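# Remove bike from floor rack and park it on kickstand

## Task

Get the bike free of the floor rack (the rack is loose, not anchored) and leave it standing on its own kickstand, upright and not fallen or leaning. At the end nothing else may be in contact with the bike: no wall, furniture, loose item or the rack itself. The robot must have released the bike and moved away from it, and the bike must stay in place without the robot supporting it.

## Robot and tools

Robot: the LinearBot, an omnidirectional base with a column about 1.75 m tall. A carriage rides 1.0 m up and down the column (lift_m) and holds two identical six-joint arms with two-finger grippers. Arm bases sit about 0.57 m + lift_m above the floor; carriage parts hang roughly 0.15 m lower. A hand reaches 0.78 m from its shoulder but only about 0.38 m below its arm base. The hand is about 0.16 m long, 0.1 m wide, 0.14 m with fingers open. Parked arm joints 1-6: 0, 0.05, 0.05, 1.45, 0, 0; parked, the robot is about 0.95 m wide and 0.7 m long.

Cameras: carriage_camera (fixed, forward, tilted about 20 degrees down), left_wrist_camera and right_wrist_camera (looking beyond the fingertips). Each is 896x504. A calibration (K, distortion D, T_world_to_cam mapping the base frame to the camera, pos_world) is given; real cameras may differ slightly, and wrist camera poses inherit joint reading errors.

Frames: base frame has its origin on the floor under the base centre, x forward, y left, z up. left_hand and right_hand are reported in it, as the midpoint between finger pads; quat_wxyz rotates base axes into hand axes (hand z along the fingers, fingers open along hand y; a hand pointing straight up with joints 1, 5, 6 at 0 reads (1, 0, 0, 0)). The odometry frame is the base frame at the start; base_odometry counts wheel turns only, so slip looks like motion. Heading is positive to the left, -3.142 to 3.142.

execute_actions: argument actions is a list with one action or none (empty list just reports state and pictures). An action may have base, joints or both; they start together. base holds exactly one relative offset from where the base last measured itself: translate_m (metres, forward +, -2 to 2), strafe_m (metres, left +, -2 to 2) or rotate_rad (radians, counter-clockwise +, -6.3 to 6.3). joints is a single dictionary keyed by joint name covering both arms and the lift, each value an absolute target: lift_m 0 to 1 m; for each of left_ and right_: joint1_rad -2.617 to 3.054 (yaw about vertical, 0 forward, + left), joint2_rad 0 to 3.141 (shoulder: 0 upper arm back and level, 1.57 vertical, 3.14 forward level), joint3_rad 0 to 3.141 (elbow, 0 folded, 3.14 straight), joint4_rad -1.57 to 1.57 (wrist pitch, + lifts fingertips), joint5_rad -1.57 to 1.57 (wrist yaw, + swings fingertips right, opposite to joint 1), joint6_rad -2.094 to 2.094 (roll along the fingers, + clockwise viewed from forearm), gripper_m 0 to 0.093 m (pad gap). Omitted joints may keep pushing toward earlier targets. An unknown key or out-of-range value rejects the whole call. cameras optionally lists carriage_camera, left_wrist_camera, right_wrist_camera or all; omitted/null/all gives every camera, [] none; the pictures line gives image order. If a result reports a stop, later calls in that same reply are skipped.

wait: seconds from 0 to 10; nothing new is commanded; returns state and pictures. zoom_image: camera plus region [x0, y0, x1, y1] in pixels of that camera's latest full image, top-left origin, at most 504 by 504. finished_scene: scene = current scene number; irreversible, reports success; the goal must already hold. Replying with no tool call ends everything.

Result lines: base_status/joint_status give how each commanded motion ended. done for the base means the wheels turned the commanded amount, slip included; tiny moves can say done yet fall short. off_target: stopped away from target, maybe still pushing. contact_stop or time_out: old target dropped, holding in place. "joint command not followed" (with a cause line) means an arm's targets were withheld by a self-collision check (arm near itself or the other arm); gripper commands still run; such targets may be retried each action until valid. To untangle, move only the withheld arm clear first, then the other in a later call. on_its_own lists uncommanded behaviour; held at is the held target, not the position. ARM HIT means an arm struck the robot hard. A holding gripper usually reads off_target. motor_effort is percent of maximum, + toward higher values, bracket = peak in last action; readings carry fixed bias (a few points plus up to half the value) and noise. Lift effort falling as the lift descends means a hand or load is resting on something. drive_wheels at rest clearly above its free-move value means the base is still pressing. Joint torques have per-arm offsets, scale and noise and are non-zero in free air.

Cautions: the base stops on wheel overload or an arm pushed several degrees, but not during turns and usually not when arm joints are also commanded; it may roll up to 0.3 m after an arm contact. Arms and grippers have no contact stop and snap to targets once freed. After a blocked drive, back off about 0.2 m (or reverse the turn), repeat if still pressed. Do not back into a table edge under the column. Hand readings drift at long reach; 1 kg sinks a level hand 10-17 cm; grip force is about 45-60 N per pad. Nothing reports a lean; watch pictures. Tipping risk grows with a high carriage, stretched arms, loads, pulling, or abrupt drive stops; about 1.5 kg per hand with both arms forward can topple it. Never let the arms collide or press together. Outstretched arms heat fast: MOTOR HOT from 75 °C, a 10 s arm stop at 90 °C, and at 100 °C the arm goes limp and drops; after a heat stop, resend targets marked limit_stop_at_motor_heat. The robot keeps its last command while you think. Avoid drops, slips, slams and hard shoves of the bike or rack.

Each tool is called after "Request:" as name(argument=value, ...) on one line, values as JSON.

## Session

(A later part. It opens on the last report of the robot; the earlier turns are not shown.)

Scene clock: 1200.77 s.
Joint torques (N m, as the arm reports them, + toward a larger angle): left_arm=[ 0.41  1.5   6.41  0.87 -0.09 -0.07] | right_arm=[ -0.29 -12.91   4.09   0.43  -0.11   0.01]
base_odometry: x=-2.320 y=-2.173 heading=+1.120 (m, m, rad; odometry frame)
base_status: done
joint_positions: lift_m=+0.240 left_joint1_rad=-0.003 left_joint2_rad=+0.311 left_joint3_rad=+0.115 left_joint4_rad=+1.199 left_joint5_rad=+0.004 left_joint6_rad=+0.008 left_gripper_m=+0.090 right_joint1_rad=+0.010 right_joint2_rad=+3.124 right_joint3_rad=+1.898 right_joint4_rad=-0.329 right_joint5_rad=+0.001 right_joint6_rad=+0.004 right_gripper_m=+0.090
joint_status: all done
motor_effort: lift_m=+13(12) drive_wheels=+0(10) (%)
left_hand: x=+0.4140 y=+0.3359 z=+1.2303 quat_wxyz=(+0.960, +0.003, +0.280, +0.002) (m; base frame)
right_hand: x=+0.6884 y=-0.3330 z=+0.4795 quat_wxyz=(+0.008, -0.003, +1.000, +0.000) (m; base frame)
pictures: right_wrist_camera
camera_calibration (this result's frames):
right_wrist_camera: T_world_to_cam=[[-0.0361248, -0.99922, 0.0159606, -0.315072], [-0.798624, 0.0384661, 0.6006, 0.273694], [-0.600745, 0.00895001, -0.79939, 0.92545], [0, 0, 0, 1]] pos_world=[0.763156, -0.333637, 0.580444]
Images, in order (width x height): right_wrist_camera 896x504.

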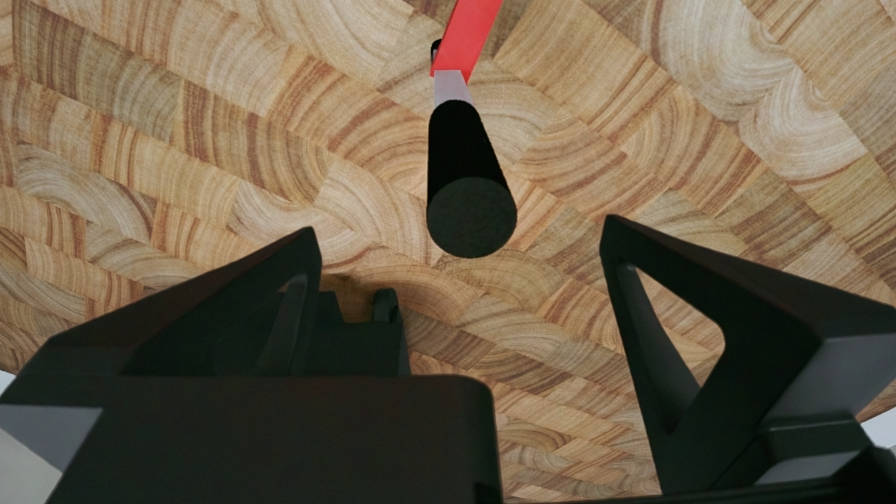

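Request:
execute_actions(actions=[{"joints":{"right_joint1_rad":-0.01,"lift_m":0.17}}], cameras=["right_wrist_camera"])

Request:
execute_actions(actions=[{"joints":{"right_gripper_m":0}}], cameras=[])

Request:
execute_actions(actions=[{"base":{"translate_m":0.06},"joints":{"lift_m":0.35}}], cameras=["right_wrist_camera","carriage_camera"])

Scene clock: 1207.63 s.
Joint torques (N m, as the arm reports them, + toward a larger angle): left_arm=[ 0.42  1.39  6.48  0.91 -0.08 -0.06] | right_arm=[ -0.12 -12.69   4.13   0.46  -0.11   0.  ]
base_odometry: x=-2.320 y=-2.173 heading=+1.120 (m, m, rad; odometry frame)
base_status: not commanded
joint_positions: lift_m=+0.170 left_joint1_rad=-0.003 left_joint2_rad=+0.311 left_joint3_rad=+0.115 left_joint4_rad=+1.198 left_joint5_rad=+0.003 left_joint6_rad=+0.008 left_gripper_m=+0.090 right_joint1_rad=-0.006 right_joint2_rad=+3.120 right_joint3_rad=+1.898 right_joint4_rad=-0.333 right_joint5_rad=+0.000 right_joint6_rad=+0.004 right_gripper_m=+0.090
joint_status: all done
motor_effort: lift_m=+13(13) drive_wheels=-1(1) (%)
left_hand: x=+0.4141 y=+0.3359 z=+1.1604 quat_wxyz=(+0.960, +0.003, +0.280, +0.002) (m; base frame)
right_hand: x=+0.6891 y=-0.3398 z=+0.4112 quat_wxyz=(+0.008, +0.005, +1.000, +0.000) (m; base frame)
pictures: right_wrist_camera
camera_calibration (this result's frames):
right_wrist_camera: T_world_to_cam=[[-0.0521169, -0.998519, 0.0155971, -0.309327], [-0.797678, 0.0510207, 0.600922, 0.319036], [-0.600828, 0.0188767, -0.799155, 0.874635], [0, 0, 0, 1]] pos_world=[0.763872, -0.341657, 0.512078]
Images, in order (width x height): right_wrist_camera 896x504.

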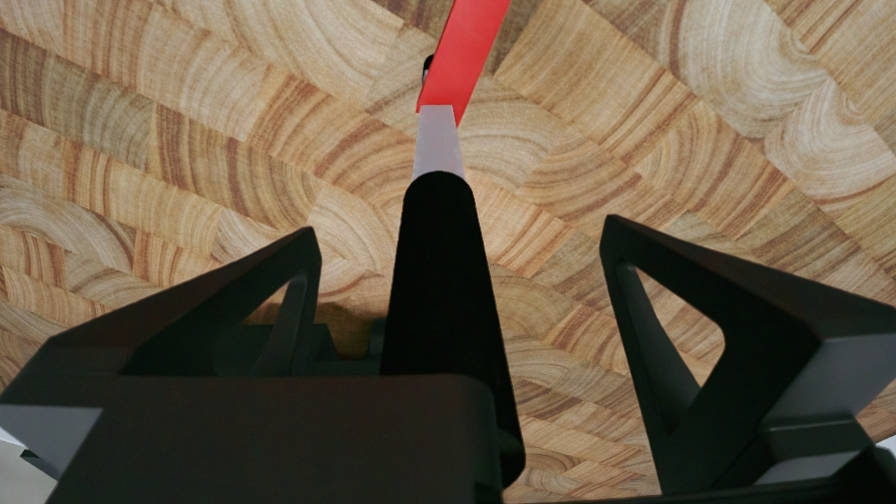

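Scene clock: 1208.33 s.
Joint torques (N m, as the arm reports them, + toward a larger angle): left_arm=[ 0.36  1.38  6.45  0.93 -0.08 -0.06] | right_arm=[ -0.53 -12.62   4.12   0.45   0.09   0.  ]
base_odometry: x=-2.320 y=-2.173 heading=+1.120 (m, m, rad; odometry frame)
base_status: not commanded
joint_positions: lift_m=+0.170 left_joint1_rad=-0.003 left_joint2_rad=+0.311 left_joint3_rad=+0.115 left_joint4_rad=+1.198 left_joint5_rad=+0.003 left_joint6_rad=+0.008 left_gripper_m=+0.090 right_joint1_rad=-0.002 right_joint2_rad=+3.120 right_joint3_rad=+1.898 right_joint4_rad=-0.332 right_joint5_rad=-0.020 right_joint6_rad=+0.004 right_gripper_m=+0.023
joint_status: right_gripper_m off_target (ended at +0.023, target +0.000)
motor_effort: lift_m=+12(14) drive_wheels=-1(1) (%)
left_hand: x=+0.4141 y=+0.3359 z=+1.1604 quat_wxyz=(+0.960, +0.003, +0.280, +0.002) (m; base frame)
right_hand: x=+0.6894 y=-0.3345 z=+0.4112 quat_wxyz=(+0.008, +0.003, +1.000, +0.010) (m; base frame)
pictures: none
No camera images: the call's "cameras" was empty. Leave "cameras" out to get every camera's image.

Scene clock: 1209.70 s.
Joint torques (N m, as the arm reports them, + toward a larger angle): left_arm=[ 0.38  1.37  6.47  0.87 -0.08 -0.06] | right_arm=[ -0.74 -13.13   4.33  -0.53   1.01  -0.97]
base_odometry: x=-2.300 y=-2.131 heading=+1.123 (m, m, rad; odometry frame)
base_status: translate_m contact_stop (by the wheels' count: +0.047 of +0.060)
joint_positions: lift_m=+0.349 left_joint1_rad=-0.003 left_joint2_rad=+0.311 left_joint3_rad=+0.115 left_joint4_rad=+1.201 left_joint5_rad=+0.003 left_joint6_rad=+0.008 left_gripper_m=+0.090 right_joint1_rad=+0.001 right_joint2_rad=+3.124 right_joint3_rad=+1.900 right_joint4_rad=-0.195 right_joint5_rad=-0.122 right_joint6_rad=+0.082 right_gripper_m=+0.024
joint_status: all done
motor_effort: lift_m=+20(24) drive_wheels=-5(24) (%)
left_hand: x=+0.4135 y=+0.3360 z=+1.3395 quat_wxyz=(+0.960, +0.003, +0.279, +0.002) (m; base frame)
right_hand: x=+0.7218 y=-0.3156 z=+0.5927 quat_wxyz=(+0.073, +0.036, +0.995, +0.064) (m; base frame)
pictures: carriage_camera, right_wrist_camera
camera_calibration (this result's frames):
carriage_camera: T_world_to_cam=[[0.0541726, -0.998366, 0.0181988, -0.0359375], [-0.36568, -0.0367951, -0.930013, 1.31178], [0.929163, 0.0437263, -0.367076, 0.330309], [0, 0, 0, 1]] pos_world=[0.174729, -0.00205481, 1.34188]
right_wrist_camera: T_world_to_cam=[[-0.104414, -0.986931, -0.122743, -0.162905], [-0.867655, 0.0300764, 0.496257, 0.340723], [-0.48608, 0.158315, -0.859455, 1.03579], [0, 0, 0, 1]] pos_world=[0.782096, -0.335004, 0.701132]
Images, in order (width x height): carriage_camera 896x504, right_wrist_camera 896x504.

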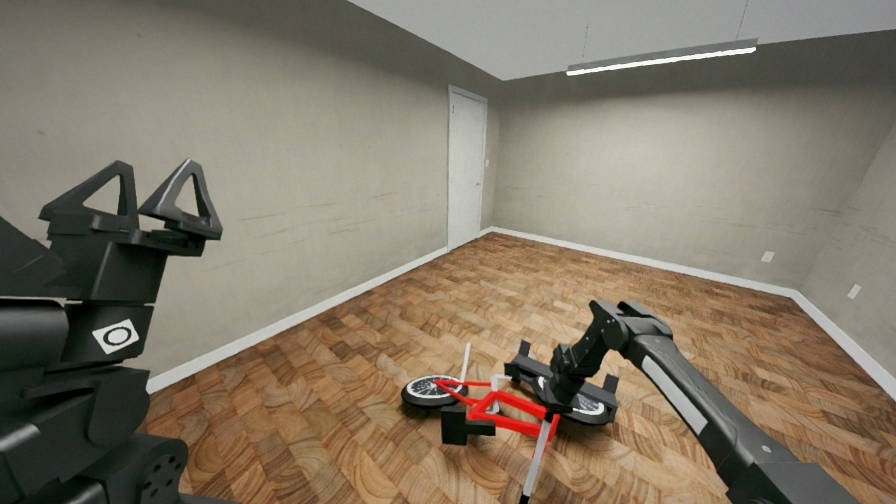

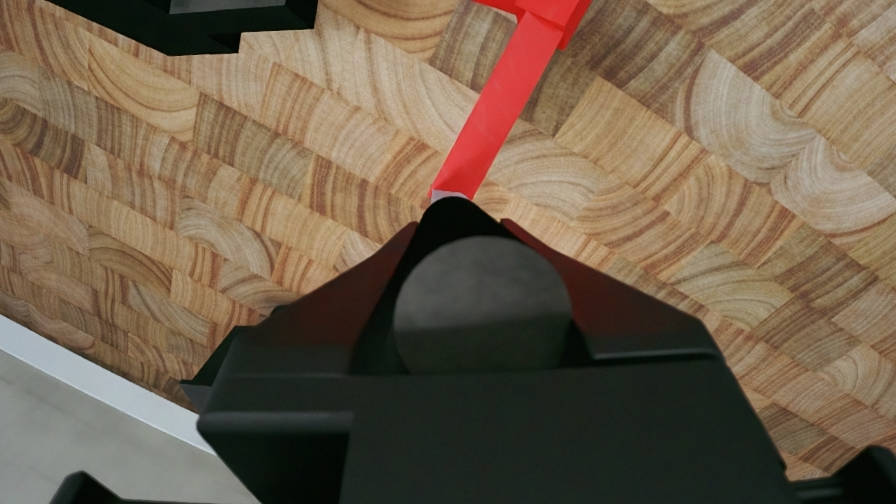

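Request:
execute_actions(actions=[{"base":{"translate_m":0.1},"joints":{"lift_m":0.45,"right_joint4_rad":-0.55}}], cameras=["right_wrist_camera","carriage_camera"])

Scene clock: 1215.17 s.
Joint torques (N m, as the arm reports them, + toward a larger angle): left_arm=[ 0.38  1.47  6.32  0.87 -0.07 -0.06] | right_arm=[ -0.13 -12.32   3.79  -0.1    0.    -0.03]
base_odometry: x=-2.257 y=-2.041 heading=+1.123 (m, m, rad; odometry frame)
base_status: done
joint_positions: lift_m=+0.450 left_joint1_rad=-0.003 left_joint2_rad=+0.311 left_joint3_rad=+0.115 left_joint4_rad=+1.203 left_joint5_rad=+0.002 left_joint6_rad=+0.008 left_gripper_m=+0.090 right_joint1_rad=-0.007 right_joint2_rad=+3.121 right_joint3_rad=+1.897 right_joint4_rad=-0.541 right_joint5_rad=-0.011 right_joint6_rad=+0.008 right_gripper_m=+0.000
joint_status: all done
on_its_own: right_gripper_m moved -0.024 to your old target +0.000
motor_effort: lift_m=+18(25) drive_wheels=+2(13) (%)
left_hand: x=+0.4131 y=+0.3361 z=+1.4403 quat_wxyz=(+0.961, +0.003, +0.278, +0.002) (m; base frame)
right_hand: x=+0.6376 y=-0.3377 z=+0.6946 quat_wxyz=(-0.097, +0.008, +0.995, +0.005) (m; base frame)
pictures: carriage_camera, right_wrist_camera
camera_calibration (this result's frames):
carriage_camera: T_world_to_cam=[[0.0541726, -0.998366, 0.0181988, -0.0377672], [-0.36568, -0.0367951, -0.930013, 1.40529], [0.929163, 0.0437263, -0.367076, 0.367215], [0, 0, 0, 1]] pos_world=[0.174729, -0.00205481, 1.44242]
right_wrist_camera: T_world_to_cam=[[-0.0537464, -0.998448, 0.0145919, -0.31259], [-0.655064, 0.0462837, 0.754154, -0.0914632], [-0.753659, 0.0309745, -0.656535, 1.07265], [0, 0, 0, 1]] pos_world=[0.7317, -0.341096, 0.777774]
Images, in order (width x height): carriage_camera 896x504, right_wrist_camera 896x504.

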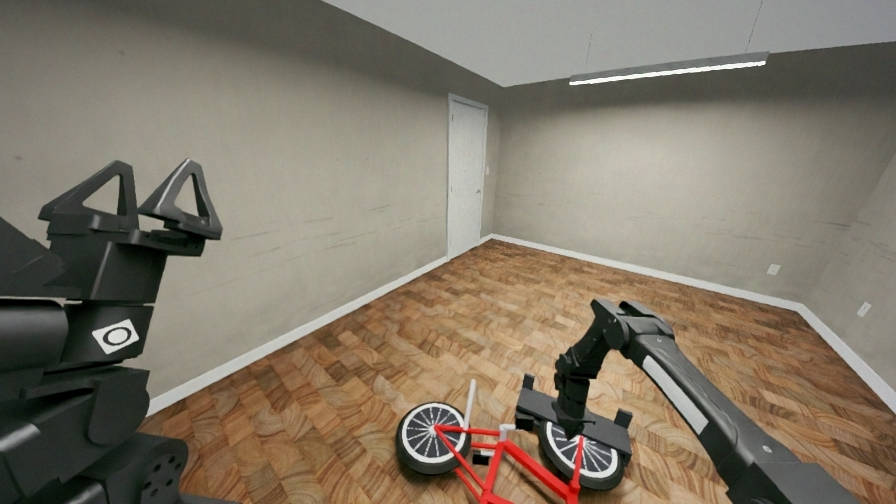

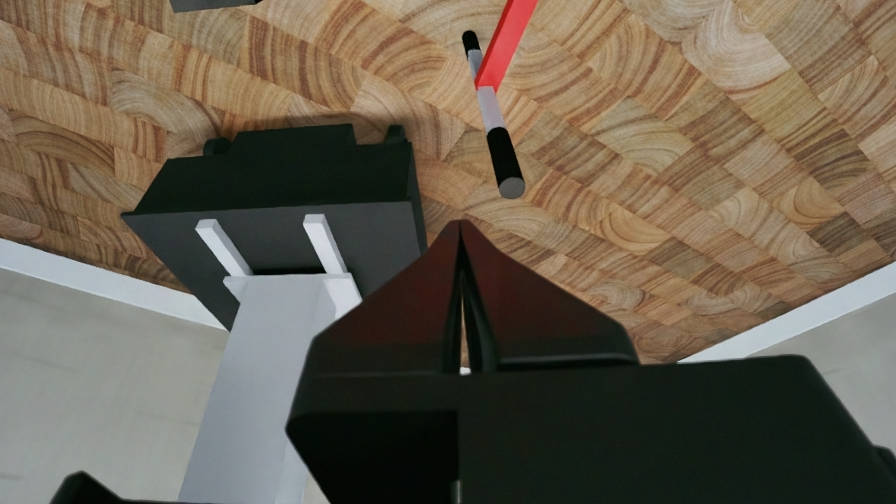

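Request:
execute_actions(actions=[{"base":{"translate_m":-0.226},"joints":{"right_joint4_rad":-0.33,"right_gripper_m":0.09}}], cameras=[])

Request:
execute_actions(actions=[{"base":{"strafe_m":-0.06},"joints":{"lift_m":0.26}}], cameras=["right_wrist_camera"])

Scene clock: 1232.00 s.
Joint torques (N m, as the arm reports them, + toward a larger angle): left_arm=[ 0.37  1.43  6.4   0.87 -0.06 -0.05] | right_arm=[ -0.03 -12.73   4.15   0.46  -0.02  -0.02]
base_odometry: x=-2.354 y=-2.245 heading=+1.124 (m, m, rad; odometry frame)
base_status: done
joint_positions: lift_m=+0.450 left_joint1_rad=-0.003 left_joint2_rad=+0.311 left_joint3_rad=+0.115 left_joint4_rad=+1.202 left_joint5_rad=+0.001 left_joint6_rad=+0.008 left_gripper_m=+0.090 right_joint1_rad=-0.008 right_joint2_rad=+3.121 right_joint3_rad=+1.897 right_joint4_rad=-0.333 right_joint5_rad=-0.010 right_joint6_rad=+0.008 right_gripper_m=+0.090
joint_status: all done
motor_effort: lift_m=+18(18) drive_wheels=-3(10) (%)
left_hand: x=+0.4133 y=+0.3363 z=+1.4402 quat_wxyz=(+0.960, +0.002, +0.278, +0.002) (m; base frame)
right_hand: x=+0.6885 y=-0.3387 z=+0.6900 quat_wxyz=(+0.007, +0.008, +1.000, +0.005) (m; base frame)
pictures: none
No camera images: the call's "cameras" was empty. Leave "cameras" out to get every camera's image.

Scene clock: 1233.33 s.
Joint torques (N m, as the arm reports them, + toward a larger angle): left_arm=[ 0.34  1.5   6.37  0.89 -0.07 -0.06] | right_arm=[  0.16 -12.96   4.05   0.44   0.    -0.04]
base_odometry: x=-2.300 y=-2.271 heading=+1.124 (m, m, rad; odometry frame)
base_status: done
joint_positions: lift_m=+0.260 left_joint1_rad=-0.003 left_joint2_rad=+0.311 left_joint3_rad=+0.115 left_joint4_rad=+1.200 left_joint5_rad=+0.001 left_joint6_rad=+0.008 left_gripper_m=+0.090 right_joint1_rad=-0.011 right_joint2_rad=+3.124 right_joint3_rad=+1.897 right_joint4_rad=-0.329 right_joint5_rad=-0.008 right_joint6_rad=+0.008 right_gripper_m=+0.090
joint_status: all done
motor_effort: lift_m=+13(12) drive_wheels=-1(6) (%)
left_hand: x=+0.4136 y=+0.3363 z=+1.2506 quat_wxyz=(+0.960, +0.002, +0.279, +0.002) (m; base frame)
right_hand: x=+0.6882 y=-0.3401 z=+0.4996 quat_wxyz=(+0.008, +0.009, +1.000, +0.004) (m; base frame)
pictures: right_wrist_camera
camera_calibration (this result's frames):
right_wrist_camera: T_world_to_cam=[[-0.0592191, -0.998219, 0.00718688, -0.301908], [-0.797119, 0.0516203, 0.601612, 0.264612], [-0.600912, 0.0298981, -0.798756, 0.948359], [0, 0, 0, 1]] pos_world=[0.762929, -0.343384, 0.600484]
Images, in order (width x height): right_wrist_camera 896x504.

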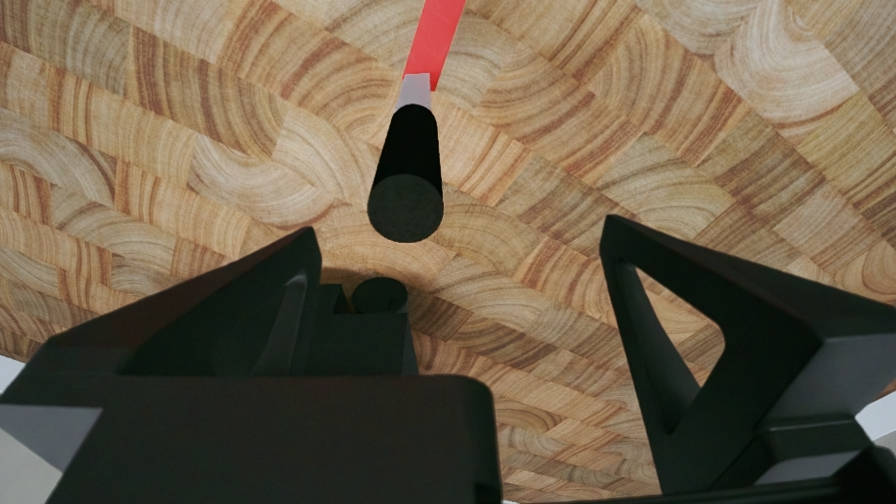

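Request:
execute_actions(actions=[{"joints":{"right_joint1_rad":0.04}}], cameras=[])

Request:
execute_actions(actions=[{"joints":{"lift_m":0.16}}], cameras=["right_wrist_camera"])

Request:
execute_actions(actions=[{"joints":{"right_gripper_m":0}}], cameras=[])

Request:
execute_actions(actions=[{"base":{"translate_m":0.17},"joints":{"lift_m":0.24,"right_joint4_rad":-0.65}}], cameras=["right_wrist_camera","carriage_camera"])

Scene clock: 1238.43 s.
Joint torques (N m, as the arm reports them, + toward a larger angle): left_arm=[ 0.42  1.46  6.49  0.9  -0.06 -0.07] | right_arm=[ -0.26 -12.89   4.12   0.43  -0.05  -0.02]
base_odometry: x=-2.300 y=-2.271 heading=+1.124 (m, m, rad; odometry frame)
base_status: not commanded
joint_positions: lift_m=+0.260 left_joint1_rad=-0.003 left_joint2_rad=+0.311 left_joint3_rad=+0.115 left_joint4_rad=+1.200 left_joint5_rad=+0.001 left_joint6_rad=+0.008 left_gripper_m=+0.090 right_joint1_rad=+0.045 right_joint2_rad=+3.124 right_joint3_rad=+1.897 right_joint4_rad=-0.329 right_joint5_rad=-0.006 right_joint6_rad=+0.007 right_gripper_m=+0.090
joint_status: all done
motor_effort: lift_m=+13(13) drive_wheels=+1(0) (%)
left_hand: x=+0.4136 y=+0.3363 z=+1.2506 quat_wxyz=(+0.960, +0.002, +0.279, +0.002) (m; base frame)
right_hand: x=+0.6877 y=-0.3168 z=+0.4996 quat_wxyz=(+0.008, -0.019, +1.000, +0.003) (m; base frame)
pictures: none
No camera images: the call's "cameras" was empty. Leave "cameras" out to get every camera's image.

Scene clock: 1239.40 s.
Joint torques (N m, as the arm reports them, + toward a larger angle): left_arm=[ 0.38  1.4   6.4   0.89 -0.06 -0.07] | right_arm=[ -0.26 -12.03   4.25   0.62  -0.05  -0.01]
base_odometry: x=-2.300 y=-2.271 heading=+1.124 (m, m, rad; odometry frame)
base_status: not commanded
joint_positions: lift_m=+0.160 left_joint1_rad=-0.003 left_joint2_rad=+0.311 left_joint3_rad=+0.115 left_joint4_rad=+1.198 left_joint5_rad=+0.001 left_joint6_rad=+0.008 left_gripper_m=+0.090 right_joint1_rad=+0.045 right_joint2_rad=+3.111 right_joint3_rad=+1.897 right_joint4_rad=-0.354 right_joint5_rad=-0.007 right_joint6_rad=+0.007 right_gripper_m=+0.090
joint_status: all done
motor_effort: lift_m=+12(14) drive_wheels=+0(1) (%)
left_hand: x=+0.4140 y=+0.3363 z=+1.1505 quat_wxyz=(+0.960, +0.002, +0.280, +0.002) (m; base frame)
right_hand: x=+0.6874 y=-0.3167 z=+0.4050 quat_wxyz=(+0.002, -0.019, +1.000, +0.003) (m; base frame)
pictures: right_wrist_camera
camera_calibration (this result's frames):
right_wrist_camera: T_world_to_cam=[[-0.00347593, -0.999954, 0.00890642, -0.317476], [-0.791627, 0.0081934, 0.61095, 0.29843], [-0.610995, -0.00492694, -0.791619, 0.864633], [0, 0, 0, 1]] pos_world=[0.763428, -0.315647, 0.504961]
Images, in order (width x height): right_wrist_camera 896x504.

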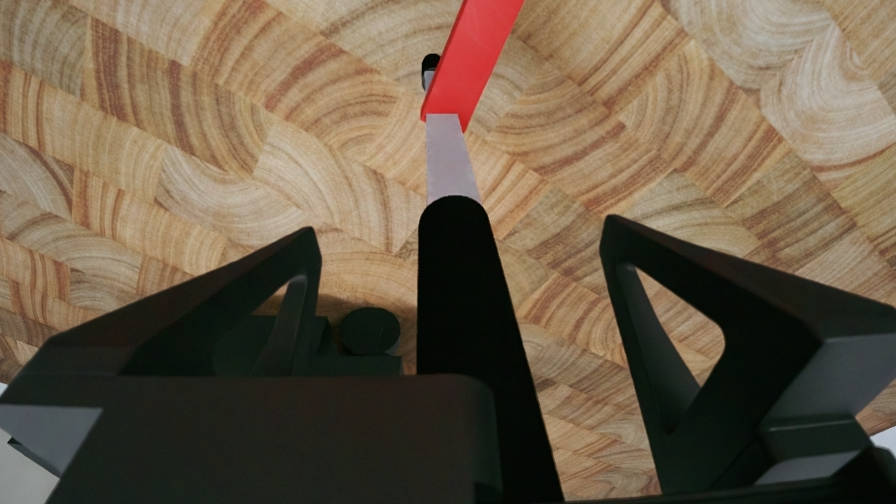

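Scene clock: 1240.10 s.
Joint torques (N m, as the arm reports them, + toward a larger angle): left_arm=[ 0.36  1.49  6.47  0.91 -0.06 -0.05] | right_arm=[ -0.06 -12.07   4.19   0.62   0.09   0.  ]
base_odometry: x=-2.300 y=-2.271 heading=+1.124 (m, m, rad; odometry frame)
base_status: not commanded
joint_positions: lift_m=+0.160 left_joint1_rad=-0.003 left_joint2_rad=+0.311 left_joint3_rad=+0.115 left_joint4_rad=+1.198 left_joint5_rad=+0.001 left_joint6_rad=+0.008 left_gripper_m=+0.090 right_joint1_rad=+0.042 right_joint2_rad=+3.111 right_joint3_rad=+1.897 right_joint4_rad=-0.353 right_joint5_rad=-0.020 right_joint6_rad=+0.004 right_gripper_m=+0.023
joint_status: right_gripper_m off_target (ended at +0.023, target +0.000)
motor_effort: lift_m=+13(9) drive_wheels=+0(1) (%)
left_hand: x=+0.4140 y=+0.3363 z=+1.1505 quat_wxyz=(+0.960, +0.002, +0.280, +0.002) (m; base frame)
right_hand: x=+0.6877 y=-0.3158 z=+0.4050 quat_wxyz=(+0.002, -0.019, +1.000, +0.010) (m; base frame)
pictures: none
No camera images: the call's "cameras" was empty. Leave "cameras" out to get every camera's image.

Scene clock: 1242.03 s.
Joint torques (N m, as the arm reports them, + toward a larger angle): left_arm=[ 0.36  1.38  6.4   0.88 -0.07 -0.06] | right_arm=[  1.99 -12.1    5.3   -0.52  -0.14   0.38]
base_odometry: x=-2.227 y=-2.118 heading=+1.123 (m, m, rad; odometry frame)
base_status: done
joint_positions: lift_m=+0.240 left_joint1_rad=-0.003 left_joint2_rad=+0.311 left_joint3_rad=+0.115 left_joint4_rad=+1.200 left_joint5_rad=+0.001 left_joint6_rad=+0.008 left_gripper_m=+0.090 right_joint1_rad=+0.016 right_joint2_rad=+3.124 right_joint3_rad=+1.868 right_joint4_rad=-0.623 right_joint5_rad=+0.004 right_joint6_rad=-0.026 right_gripper_m=+0.023
joint_status: all done
motor_effort: lift_m=+19(27) drive_wheels=+4(13) (%)
left_hand: x=+0.4137 y=+0.3363 z=+1.2298 quat_wxyz=(+0.960, +0.002, +0.279, +0.002) (m; base frame)
right_hand: x=+0.6033 y=-0.3323 z=+0.4863 quat_wxyz=(-0.154, -0.021, +0.988, -0.001) (m; base frame)
pictures: carriage_camera, right_wrist_camera
camera_calibration (this result's frames):
carriage_camera: T_world_to_cam=[[0.0541726, -0.998366, 0.0181988, -0.033944], [-0.36568, -0.0367951, -0.930013, 1.20991], [0.929163, 0.0437263, -0.367076, 0.290099], [0, 0, 0, 1]] pos_world=[0.174729, -0.00205481, 1.23234]
right_wrist_camera: T_world_to_cam=[[0.00708843, -0.999699, 0.0234944, -0.347408], [-0.566252, 0.0153523, 0.824089, -0.0549268], [-0.824202, -0.0191453, -0.565972, 0.891697], [0, 0, 0, 1]] pos_world=[0.706298, -0.329389, 0.558103]
Images, in order (width x height): carriage_camera 896x504, right_wrist_camera 896x504.

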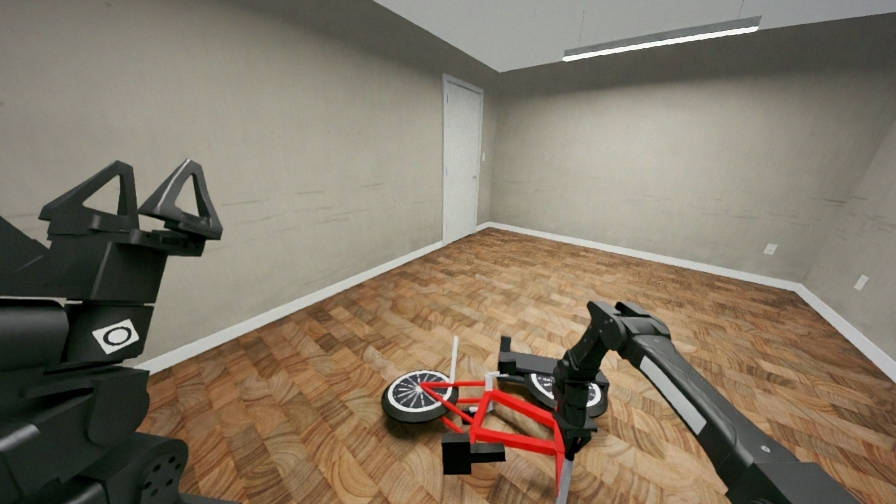

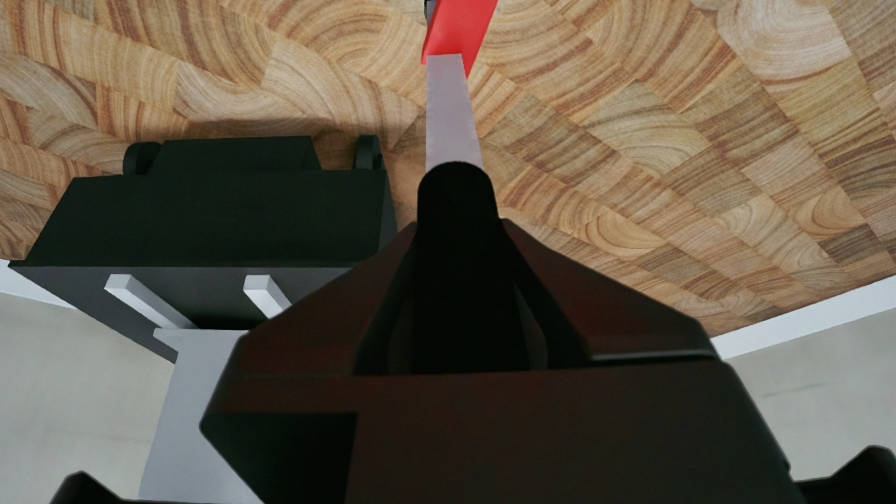

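Request:
execute_actions(actions=[{"base":{"translate_m":0.14},"joints":{"lift_m":0.34,"right_joint4_rad":-0.85}}], cameras=["carriage_camera"])

Request:
execute_actions(actions=[{"base":{"translate_m":0.15},"joints":{"lift_m":0.42,"right_joint4_rad":-1.05}}], cameras=["right_wrist_camera","carriage_camera"])

Scene clock: 1248.10 s.
Joint torques (N m, as the arm reports them, + toward a larger angle): left_arm=[ 0.35  1.44  6.4   0.93 -0.05 -0.06] | right_arm=[  1.08 -11.97   5.35  -1.78   0.45   0.38]
base_odometry: x=-2.166 y=-1.992 heading=+1.122 (m, m, rad; odometry frame)
base_status: done
joint_positions: lift_m=+0.339 left_joint1_rad=-0.003 left_joint2_rad=+0.311 left_joint3_rad=+0.115 left_joint4_rad=+1.198 left_joint5_rad=+0.001 left_joint6_rad=+0.008 left_gripper_m=+0.090 right_joint1_rad=+0.028 right_joint2_rad=+3.125 right_joint3_rad=+1.863 right_joint4_rad=-0.709 right_joint5_rad=-0.061 right_joint6_rad=-0.026 right_gripper_m=+0.023
joint_status: right_joint4_rad off_target (ended at -0.708, target -0.850); the others done
motor_effort: lift_m=+20(23) drive_wheels=+4(15) (%)
left_hand: x=+0.4141 y=+0.3363 z=+1.3291 quat_wxyz=(+0.960, +0.002, +0.280, +0.002) (m; base frame)
right_hand: x=+0.5811 y=-0.3176 z=+0.5929 quat_wxyz=(-0.198, -0.020, +0.980, +0.029) (m; base frame)
pictures: carriage_camera
camera_calibration (this result's frames):
carriage_camera: T_world_to_cam=[[0.0541726, -0.998366, 0.0181988, -0.0357555], [-0.36568, -0.0367951, -0.930013, 1.30248], [0.929163, 0.0437263, -0.367076, 0.326638], [0, 0, 0, 1]] pos_world=[0.174729, -0.00205481, 1.33188]
Images, in order (width x height): carriage_camera 896x504.

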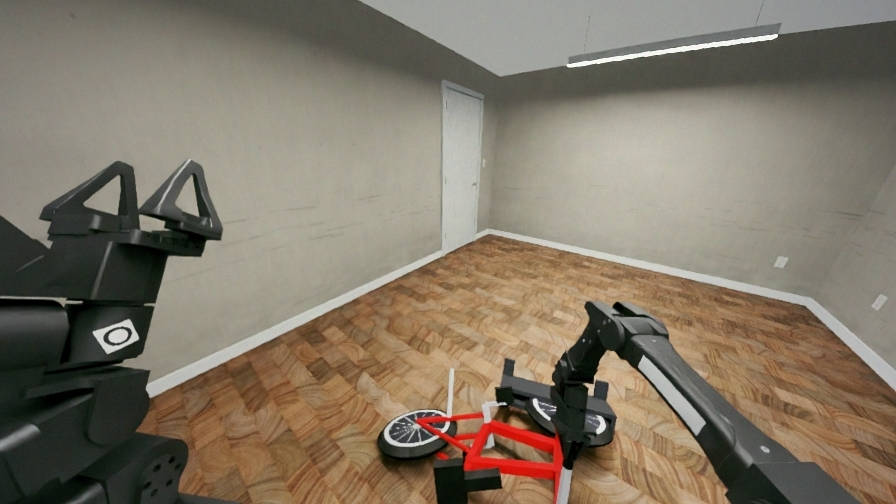

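Scene clock: 1249.93 s.
Joint torques (N m, as the arm reports them, + toward a larger angle): left_arm=[ 0.3   1.54  6.44  0.89 -0.05 -0.05] | right_arm=[  0.68 -11.85   4.38  -2.72   0.45   0.02]
base_odometry: x=-2.101 y=-1.856 heading=+1.122 (m, m, rad; odometry frame)
base_status: done
joint_positions: lift_m=+0.419 left_joint1_rad=-0.003 left_joint2_rad=+0.310 left_joint3_rad=+0.115 left_joint4_rad=+1.200 left_joint5_rad=+0.001 left_joint6_rad=+0.007 left_gripper_m=+0.090 right_joint1_rad=+0.032 right_joint2_rad=+3.125 right_joint3_rad=+1.878 right_joint4_rad=-0.833 right_joint5_rad=-0.058 right_joint6_rad=+0.003 right_gripper_m=+0.024
joint_status: right_joint4_rad off_target (ended at -0.832, target -1.050); the others done
motor_effort: lift_m=+21(28) drive_wheels=+3(9) (%)
left_hand: x=+0.4136 y=+0.3363 z=+1.4094 quat_wxyz=(+0.960, +0.002, +0.279, +0.002) (m; base frame)
right_hand: x=+0.5598 y=-0.3174 z=+0.6866 quat_wxyz=(-0.252, -0.007, +0.967, +0.024) (m; base frame)
pictures: carriage_camera, right_wrist_camera
camera_calibration (this result's frames):
carriage_camera: T_world_to_cam=[[0.0541726, -0.998366, 0.0181988, -0.0372115], [-0.36568, -0.0367951, -0.930013, 1.37689], [0.929163, 0.0437263, -0.367076, 0.356006], [0, 0, 0, 1]] pos_world=[0.174729, -0.00205481, 1.41188]
right_wrist_camera: T_world_to_cam=[[-0.0267329, -0.999527, -0.0152268, -0.291398], [-0.389141, -0.00362536, 0.921171, -0.416709], [-0.92079, 0.0305509, -0.38886, 0.9178], [0, 0, 0, 1]] pos_world=[0.675153, -0.32081, 0.736318]
Images, in order (width x height): carriage_camera 896x504, right_wrist_camera 896x504.

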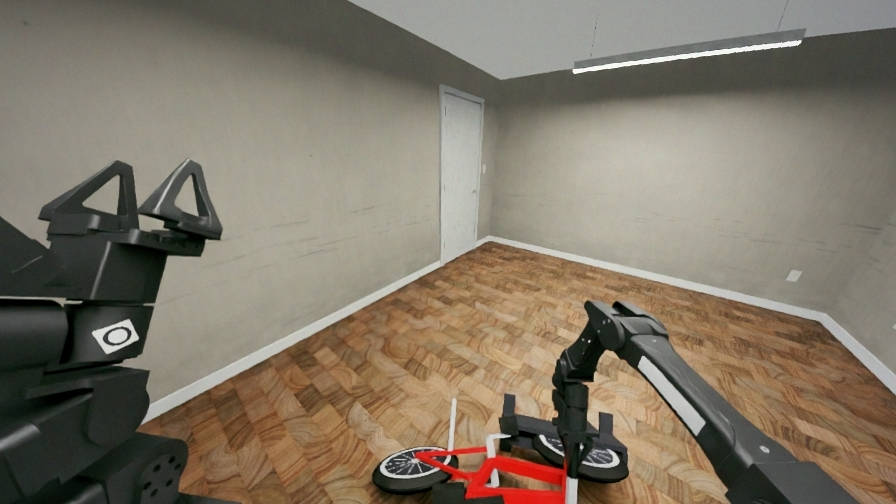

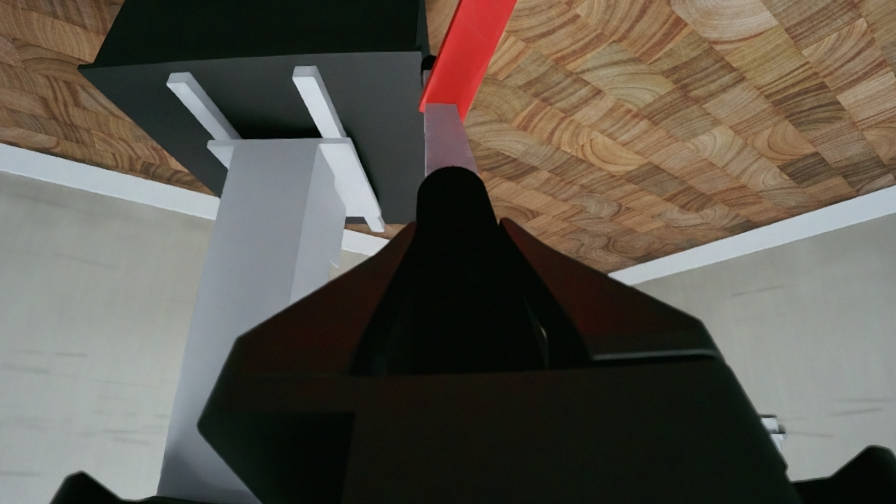

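Request:
execute_actions(actions=[{"base":{"translate_m":0.05},"joints":{"lift_m":0.46,"right_joint3_rad":2.3,"right_joint4_rad":-1.4}}], cameras=["right_wrist_camera","carriage_camera"])

Scene clock: 1259.27 s.
Joint torques (N m, as the arm reports them, + toward a larger angle): left_arm=[ 0.38  1.49  6.39  0.88 -0.06 -0.05] | right_arm=[  0.41 -12.69   4.8   -1.02   0.02  -0.03]
base_odometry: x=-2.079 y=-1.812 heading=+1.121 (m, m, rad; odometry frame)
base_status: done
joint_positions: lift_m=+0.460 left_joint1_rad=-0.003 left_joint2_rad=+0.310 left_joint3_rad=+0.115 left_joint4_rad=+1.200 left_joint5_rad=+0.001 left_joint6_rad=+0.007 left_gripper_m=+0.090 right_joint1_rad=+0.037 right_joint2_rad=+3.114 right_joint3_rad=+2.295 right_joint4_rad=-1.390 right_joint5_rad=-0.011 right_joint6_rad=+0.008 right_gripper_m=+0.000
joint_status: all done
on_its_own: right_gripper_m moved -0.023 to your old target +0.000
motor_effort: lift_m=+18(27) drive_wheels=+8(22) (%)
left_hand: x=+0.4135 y=+0.3364 z=+1.4500 quat_wxyz=(+0.960, +0.002, +0.279, +0.002) (m; base frame)
right_hand: x=+0.6094 y=-0.3222 z=+0.8220 quat_wxyz=(-0.314, -0.012, +0.949, -0.002) (m; base frame)
pictures: carriage_camera, right_wrist_camera
camera_calibration (this result's frames):
carriage_camera: T_world_to_cam=[[0.0541726, -0.998366, 0.0181988, -0.0379484], [-0.36568, -0.0367951, -0.930013, 1.41454], [0.929163, 0.0437263, -0.367076, 0.370868], [0, 0, 0, 1]] pos_world=[0.174729, -0.00205481, 1.45237]
right_wrist_camera: T_world_to_cam=[[0.000700481, -0.999452, 0.0330875, -0.349158], [-0.268816, 0.0316814, 0.96267, -0.618249], [-0.963191, -0.00956877, -0.268646, 0.930317], [0, 0, 0, 1]] pos_world=[0.730122, -0.320478, 0.856649]
Images, in order (width x height): carriage_camera 896x504, right_wrist_camera 896x504.

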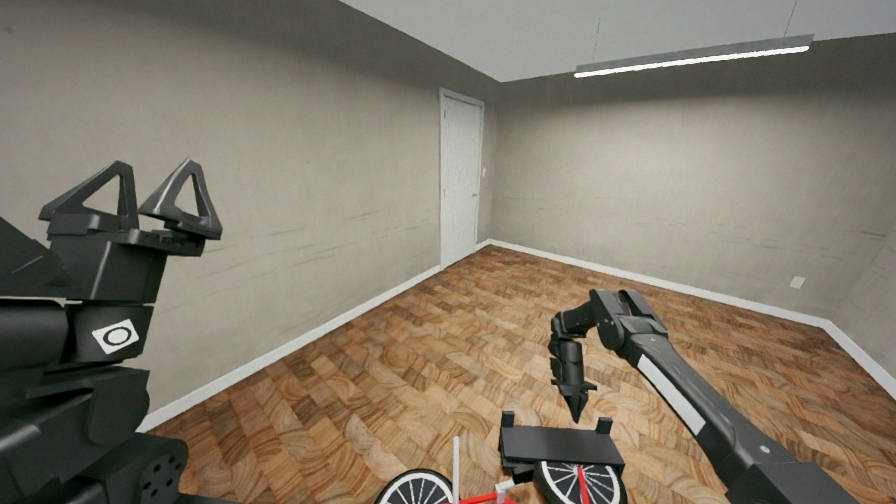

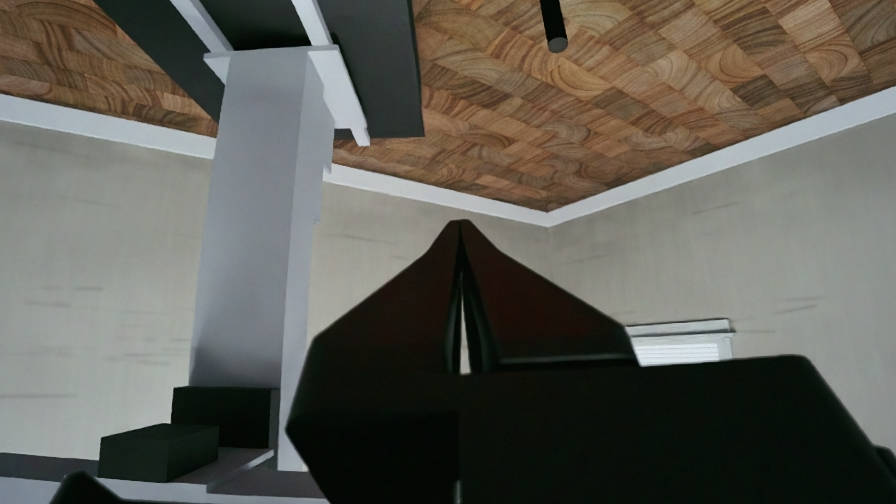

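Request:
execute_actions(actions=[{"base":{"translate_m":-0.55},"joints":{"lift_m":0.45,"right_joint2_rad":0.3,"right_joint3_rad":0.11,"right_joint4_rad":1.2,"right_joint1_rad":0}}], cameras=[])

Request:
execute_actions(actions=[{"base":{"strafe_m":-0.66},"joints":{"lift_m":0.36,"left_joint1_rad":0,"left_joint2_rad":3.14,"left_joint3_rad":1.9,"left_joint4_rad":-0.33,"left_gripper_m":0.09}}], cameras=["carriage_camera","left_wrist_camera"])

Scene clock: 1269.30 s.
Joint torques (N m, as the arm reports them, + toward a larger angle): left_arm=[ 0.36  1.56  6.41  0.92 -0.04 -0.07] | right_arm=[ 0.24  1.81  5.32  0.76  0.   -0.03]
base_odometry: x=-2.318 y=-2.307 heading=+1.121 (m, m, rad; odometry frame)
base_status: done
joint_positions: lift_m=+0.450 left_joint1_rad=-0.003 left_joint2_rad=+0.310 left_joint3_rad=+0.115 left_joint4_rad=+1.199 left_joint5_rad=+0.001 left_joint6_rad=+0.007 left_gripper_m=+0.090 right_joint1_rad=-0.002 right_joint2_rad=+0.308 right_joint3_rad=+0.135 right_joint4_rad=+1.207 right_joint5_rad=-0.008 right_joint6_rad=+0.008 right_gripper_m=+0.000
joint_status: all done
motor_effort: lift_m=+13(13) drive_wheels=-2(13) (%)
left_hand: x=+0.4138 y=+0.3364 z=+1.4404 quat_wxyz=(+0.960, +0.002, +0.280, +0.002) (m; base frame)
right_hand: x=+0.4069 y=-0.3359 z=+1.4492 quat_wxyz=(+0.964, -0.003, +0.265, +0.004) (m; base frame)
pictures: none
No camera images: the call's "cameras" was empty. Leave "cameras" out to get every camera's image.

Scene clock: 1272.90 s.
Joint torques (N m, as the arm reports them, + toward a larger angle): left_arm=[  0.48 -13.63   4.1    0.42  -0.04  -0.06] | right_arm=[ 0.22  1.79  5.85  0.8  -0.01 -0.02]
base_odometry: x=-1.724 y=-2.594 heading=+1.121 (m, m, rad; odometry frame)
base_status: done
joint_positions: lift_m=+0.360 left_joint1_rad=-0.004 left_joint2_rad=+3.133 left_joint3_rad=+1.894 left_joint4_rad=-0.337 left_joint5_rad=+0.001 left_joint6_rad=+0.007 left_gripper_m=+0.090 right_joint1_rad=-0.002 right_joint2_rad=+0.308 right_joint3_rad=+0.126 right_joint4_rad=+1.206 right_joint5_rad=-0.007 right_joint6_rad=+0.007 right_gripper_m=+0.000
joint_status: all done
motor_effort: lift_m=+13(12) drive_wheels=-1(7) (%)
left_hand: x=+0.6806 y=+0.3352 z=+0.5953 quat_wxyz=(-0.002, +0.006, +1.000, +0.000) (m; base frame)
right_hand: x=+0.4092 y=-0.3360 z=+1.3558 quat_wxyz=(+0.963, -0.002, +0.270, +0.004) (m; base frame)
pictures: carriage_camera, left_wrist_camera
camera_calibration (this result's frames):
carriage_camera: T_world_to_cam=[[0.0541726, -0.998366, 0.0181988, -0.0361401], [-0.36568, -0.0367951, -0.930013, 1.32213], [0.929163, 0.0437263, -0.367076, 0.334394], [0, 0, 0, 1]] pos_world=[0.174729, -0.00205481, 1.35301]
left_wrist_camera: T_world_to_cam=[[0.0207231, -0.999426, 0.0267888, 0.304269], [-0.801036, -0.000564012, 0.598617, 0.194695], [-0.598258, -0.033864, -0.800588, 1.02289], [0, 0, 0, 1]] pos_world=[0.761607, 0.338844, 0.694218]
Images, in order (width x height): carriage_camera 896x504, left_wrist_camera 896x504.

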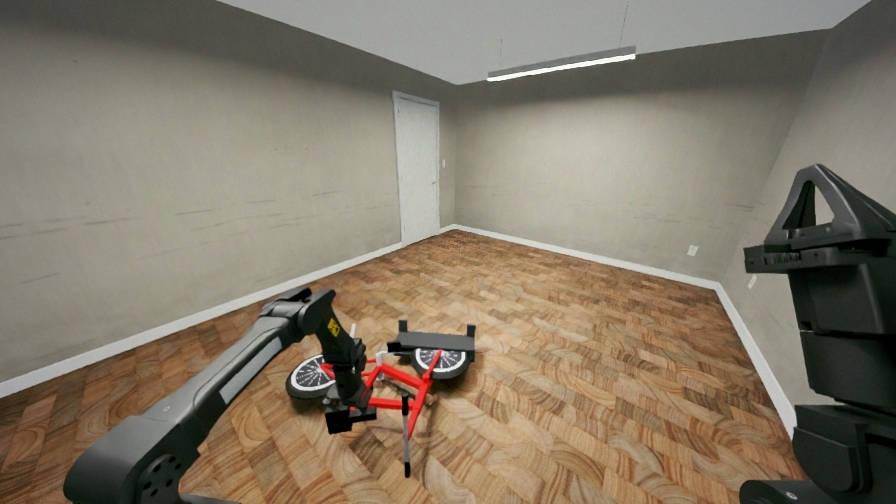

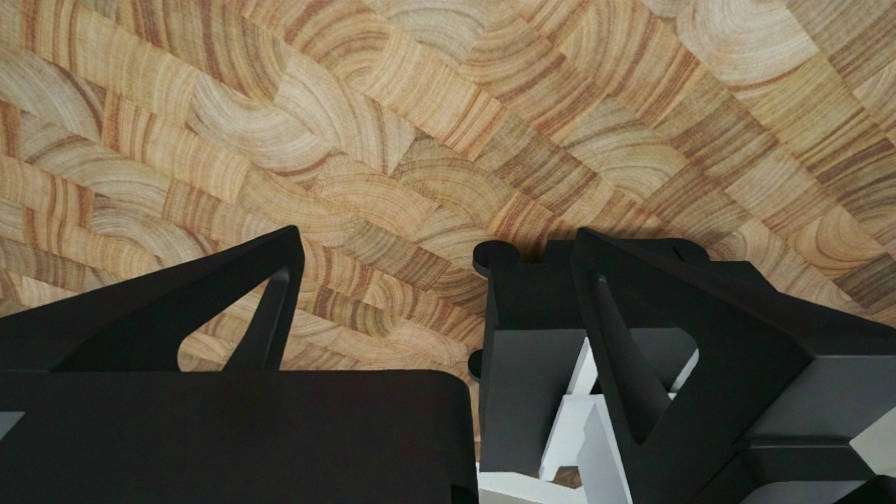

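Request:
execute_actions(actions=[{"base":{"strafe_m":-0.145}}], cameras=[])

Request:
execute_actions(actions=[{"base":{"translate_m":0.15},"joints":{"lift_m":0.33}}], cameras=["left_wrist_camera"])

Scene clock: 1280.77 s.
Joint torques (N m, as the arm reports them, + toward a larger angle): left_arm=[  0.33 -13.71   4.12   0.41  -0.06  -0.05] | right_arm=[ 0.19  1.8   5.91  0.79 -0.02 -0.02]
base_odometry: x=-1.593 y=-2.657 heading=+1.121 (m, m, rad; odometry frame)
base_status: done
joint_positions: lift_m=+0.360 left_joint1_rad=-0.003 left_joint2_rad=+3.133 left_joint3_rad=+1.894 left_joint4_rad=-0.336 left_joint5_rad=+0.001 left_joint6_rad=+0.007 left_gripper_m=+0.090 right_joint1_rad=-0.002 right_joint2_rad=+0.308 right_joint3_rad=+0.126 right_joint4_rad=+1.206 right_joint5_rad=-0.007 right_joint6_rad=+0.007 right_gripper_m=+0.000
joint_status: not commanded
motor_effort: lift_m=+13(12) drive_wheels=+1(5) (%)
left_hand: x=+0.6809 y=+0.3355 z=+0.5953 quat_wxyz=(-0.002, +0.005, +1.000, +0.000) (m; base frame)
right_hand: x=+0.4092 y=-0.3361 z=+1.3558 quat_wxyz=(+0.963, -0.002, +0.270, +0.004) (m; base frame)
pictures: none
No camera images: the call's "cameras" was empty. Leave "cameras" out to get every camera's image.

Scene clock: 1282.70 s.
Joint torques (N m, as the arm reports them, + toward a larger angle): left_arm=[  0.35 -13.69   4.13   0.37  -0.05  -0.06] | right_arm=[ 0.22  1.78  5.88  0.82 -0.02 -0.02]
base_odometry: x=-1.528 y=-2.522 heading=+1.120 (m, m, rad; odometry frame)
base_status: done
joint_positions: lift_m=+0.330 left_joint1_rad=-0.003 left_joint2_rad=+3.133 left_joint3_rad=+1.894 left_joint4_rad=-0.332 left_joint5_rad=+0.001 left_joint6_rad=+0.007 left_gripper_m=+0.090 right_joint1_rad=-0.002 right_joint2_rad=+0.308 right_joint3_rad=+0.126 right_joint4_rad=+1.205 right_joint5_rad=-0.007 right_joint6_rad=+0.007 right_gripper_m=+0.000
joint_status: all done
motor_effort: lift_m=+14(14) drive_wheels=+3(7) (%)
left_hand: x=+0.6819 y=+0.3355 z=+0.5654 quat_wxyz=(+0.000, +0.005, +1.000, +0.000) (m; base frame)
right_hand: x=+0.4095 y=-0.3361 z=+1.3257 quat_wxyz=(+0.963, -0.002, +0.271, +0.004) (m; base frame)
pictures: left_wrist_camera
camera_calibration (this result's frames):
left_wrist_camera: T_world_to_cam=[[0.0213422, -0.99941, 0.0269206, 0.304858], [-0.80422, -0.00116476, 0.59433, 0.21848], [-0.593948, -0.0343344, -0.803771, 0.998723], [0, 0, 0, 1]] pos_world=[0.762389, 0.339223, 0.664688]
Images, in order (width x height): left_wrist_camera 896x504.

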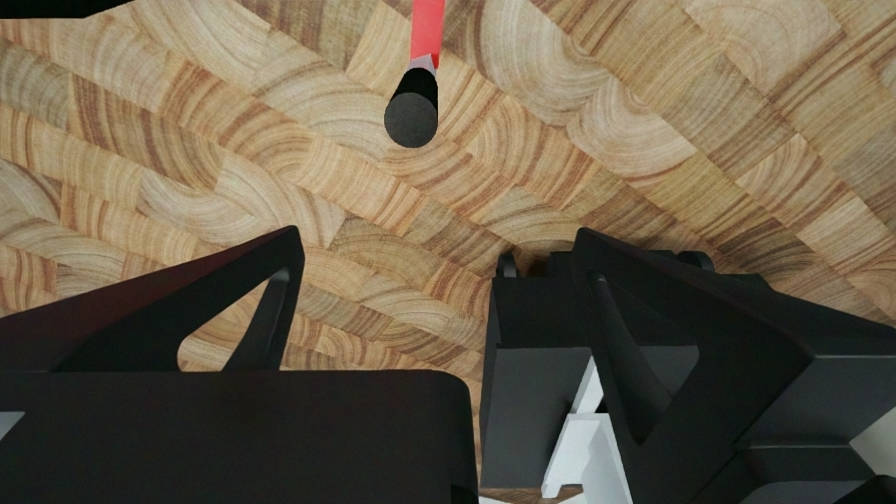

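Request:
execute_actions(actions=[{"base":{"translate_m":0.008},"joints":{"left_joint1_rad":0.04,"lift_m":0.25}}], cameras=["left_wrist_camera"])

Scene clock: 1286.87 s.
Joint torques (N m, as the arm reports them, + toward a larger angle): left_arm=[  0.1  -13.64   4.1    0.36  -0.06  -0.06] | right_arm=[ 0.23  1.8   5.87  0.8  -0.02 -0.02]
base_odometry: x=-1.524 y=-2.515 heading=+1.120 (m, m, rad; odometry frame)
base_status: done
joint_positions: lift_m=+0.250 left_joint1_rad=+0.040 left_joint2_rad=+3.133 left_joint3_rad=+1.894 left_joint4_rad=-0.329 left_joint5_rad=+0.001 left_joint6_rad=+0.007 left_gripper_m=+0.090 right_joint1_rad=-0.002 right_joint2_rad=+0.308 right_joint3_rad=+0.126 right_joint4_rad=+1.206 right_joint5_rad=-0.006 right_joint6_rad=+0.007 right_gripper_m=+0.000
joint_status: all done
motor_effort: lift_m=+14(14) drive_wheels=-3(9) (%)
left_hand: x=+0.6822 y=+0.3539 z=+0.4854 quat_wxyz=(+0.002, -0.017, +1.000, +0.000) (m; base frame)
right_hand: x=+0.4092 y=-0.3362 z=+1.2458 quat_wxyz=(+0.963, -0.002, +0.270, +0.003) (m; base frame)
pictures: left_wrist_camera
camera_calibration (this result's frames):
left_wrist_camera: T_world_to_cam=[[0.0646989, -0.99754, 0.0269862, 0.29504], [-0.804992, -0.0361904, 0.59218, 0.28028], [-0.589747, -0.0600371, -0.805353, 0.942226], [0, 0, 0, 1]] pos_world=[0.76221, 0.361027, 0.584886]
Images, in order (width x height): left_wrist_camera 896x504.

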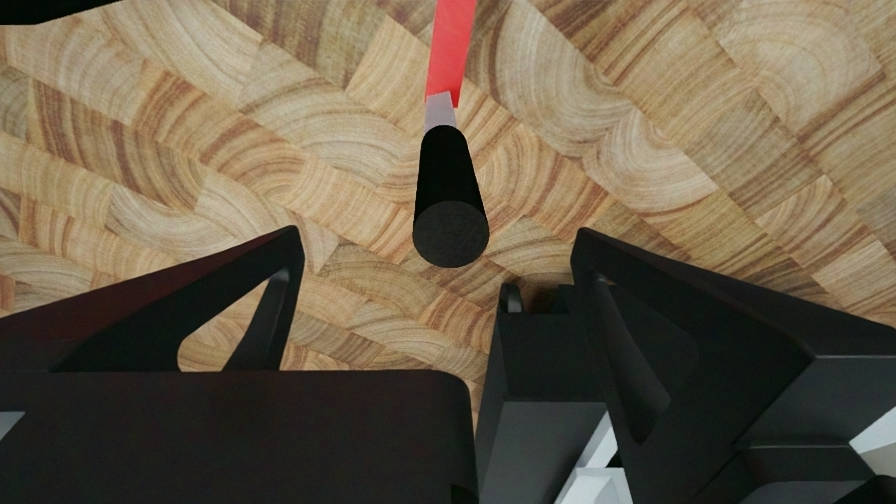

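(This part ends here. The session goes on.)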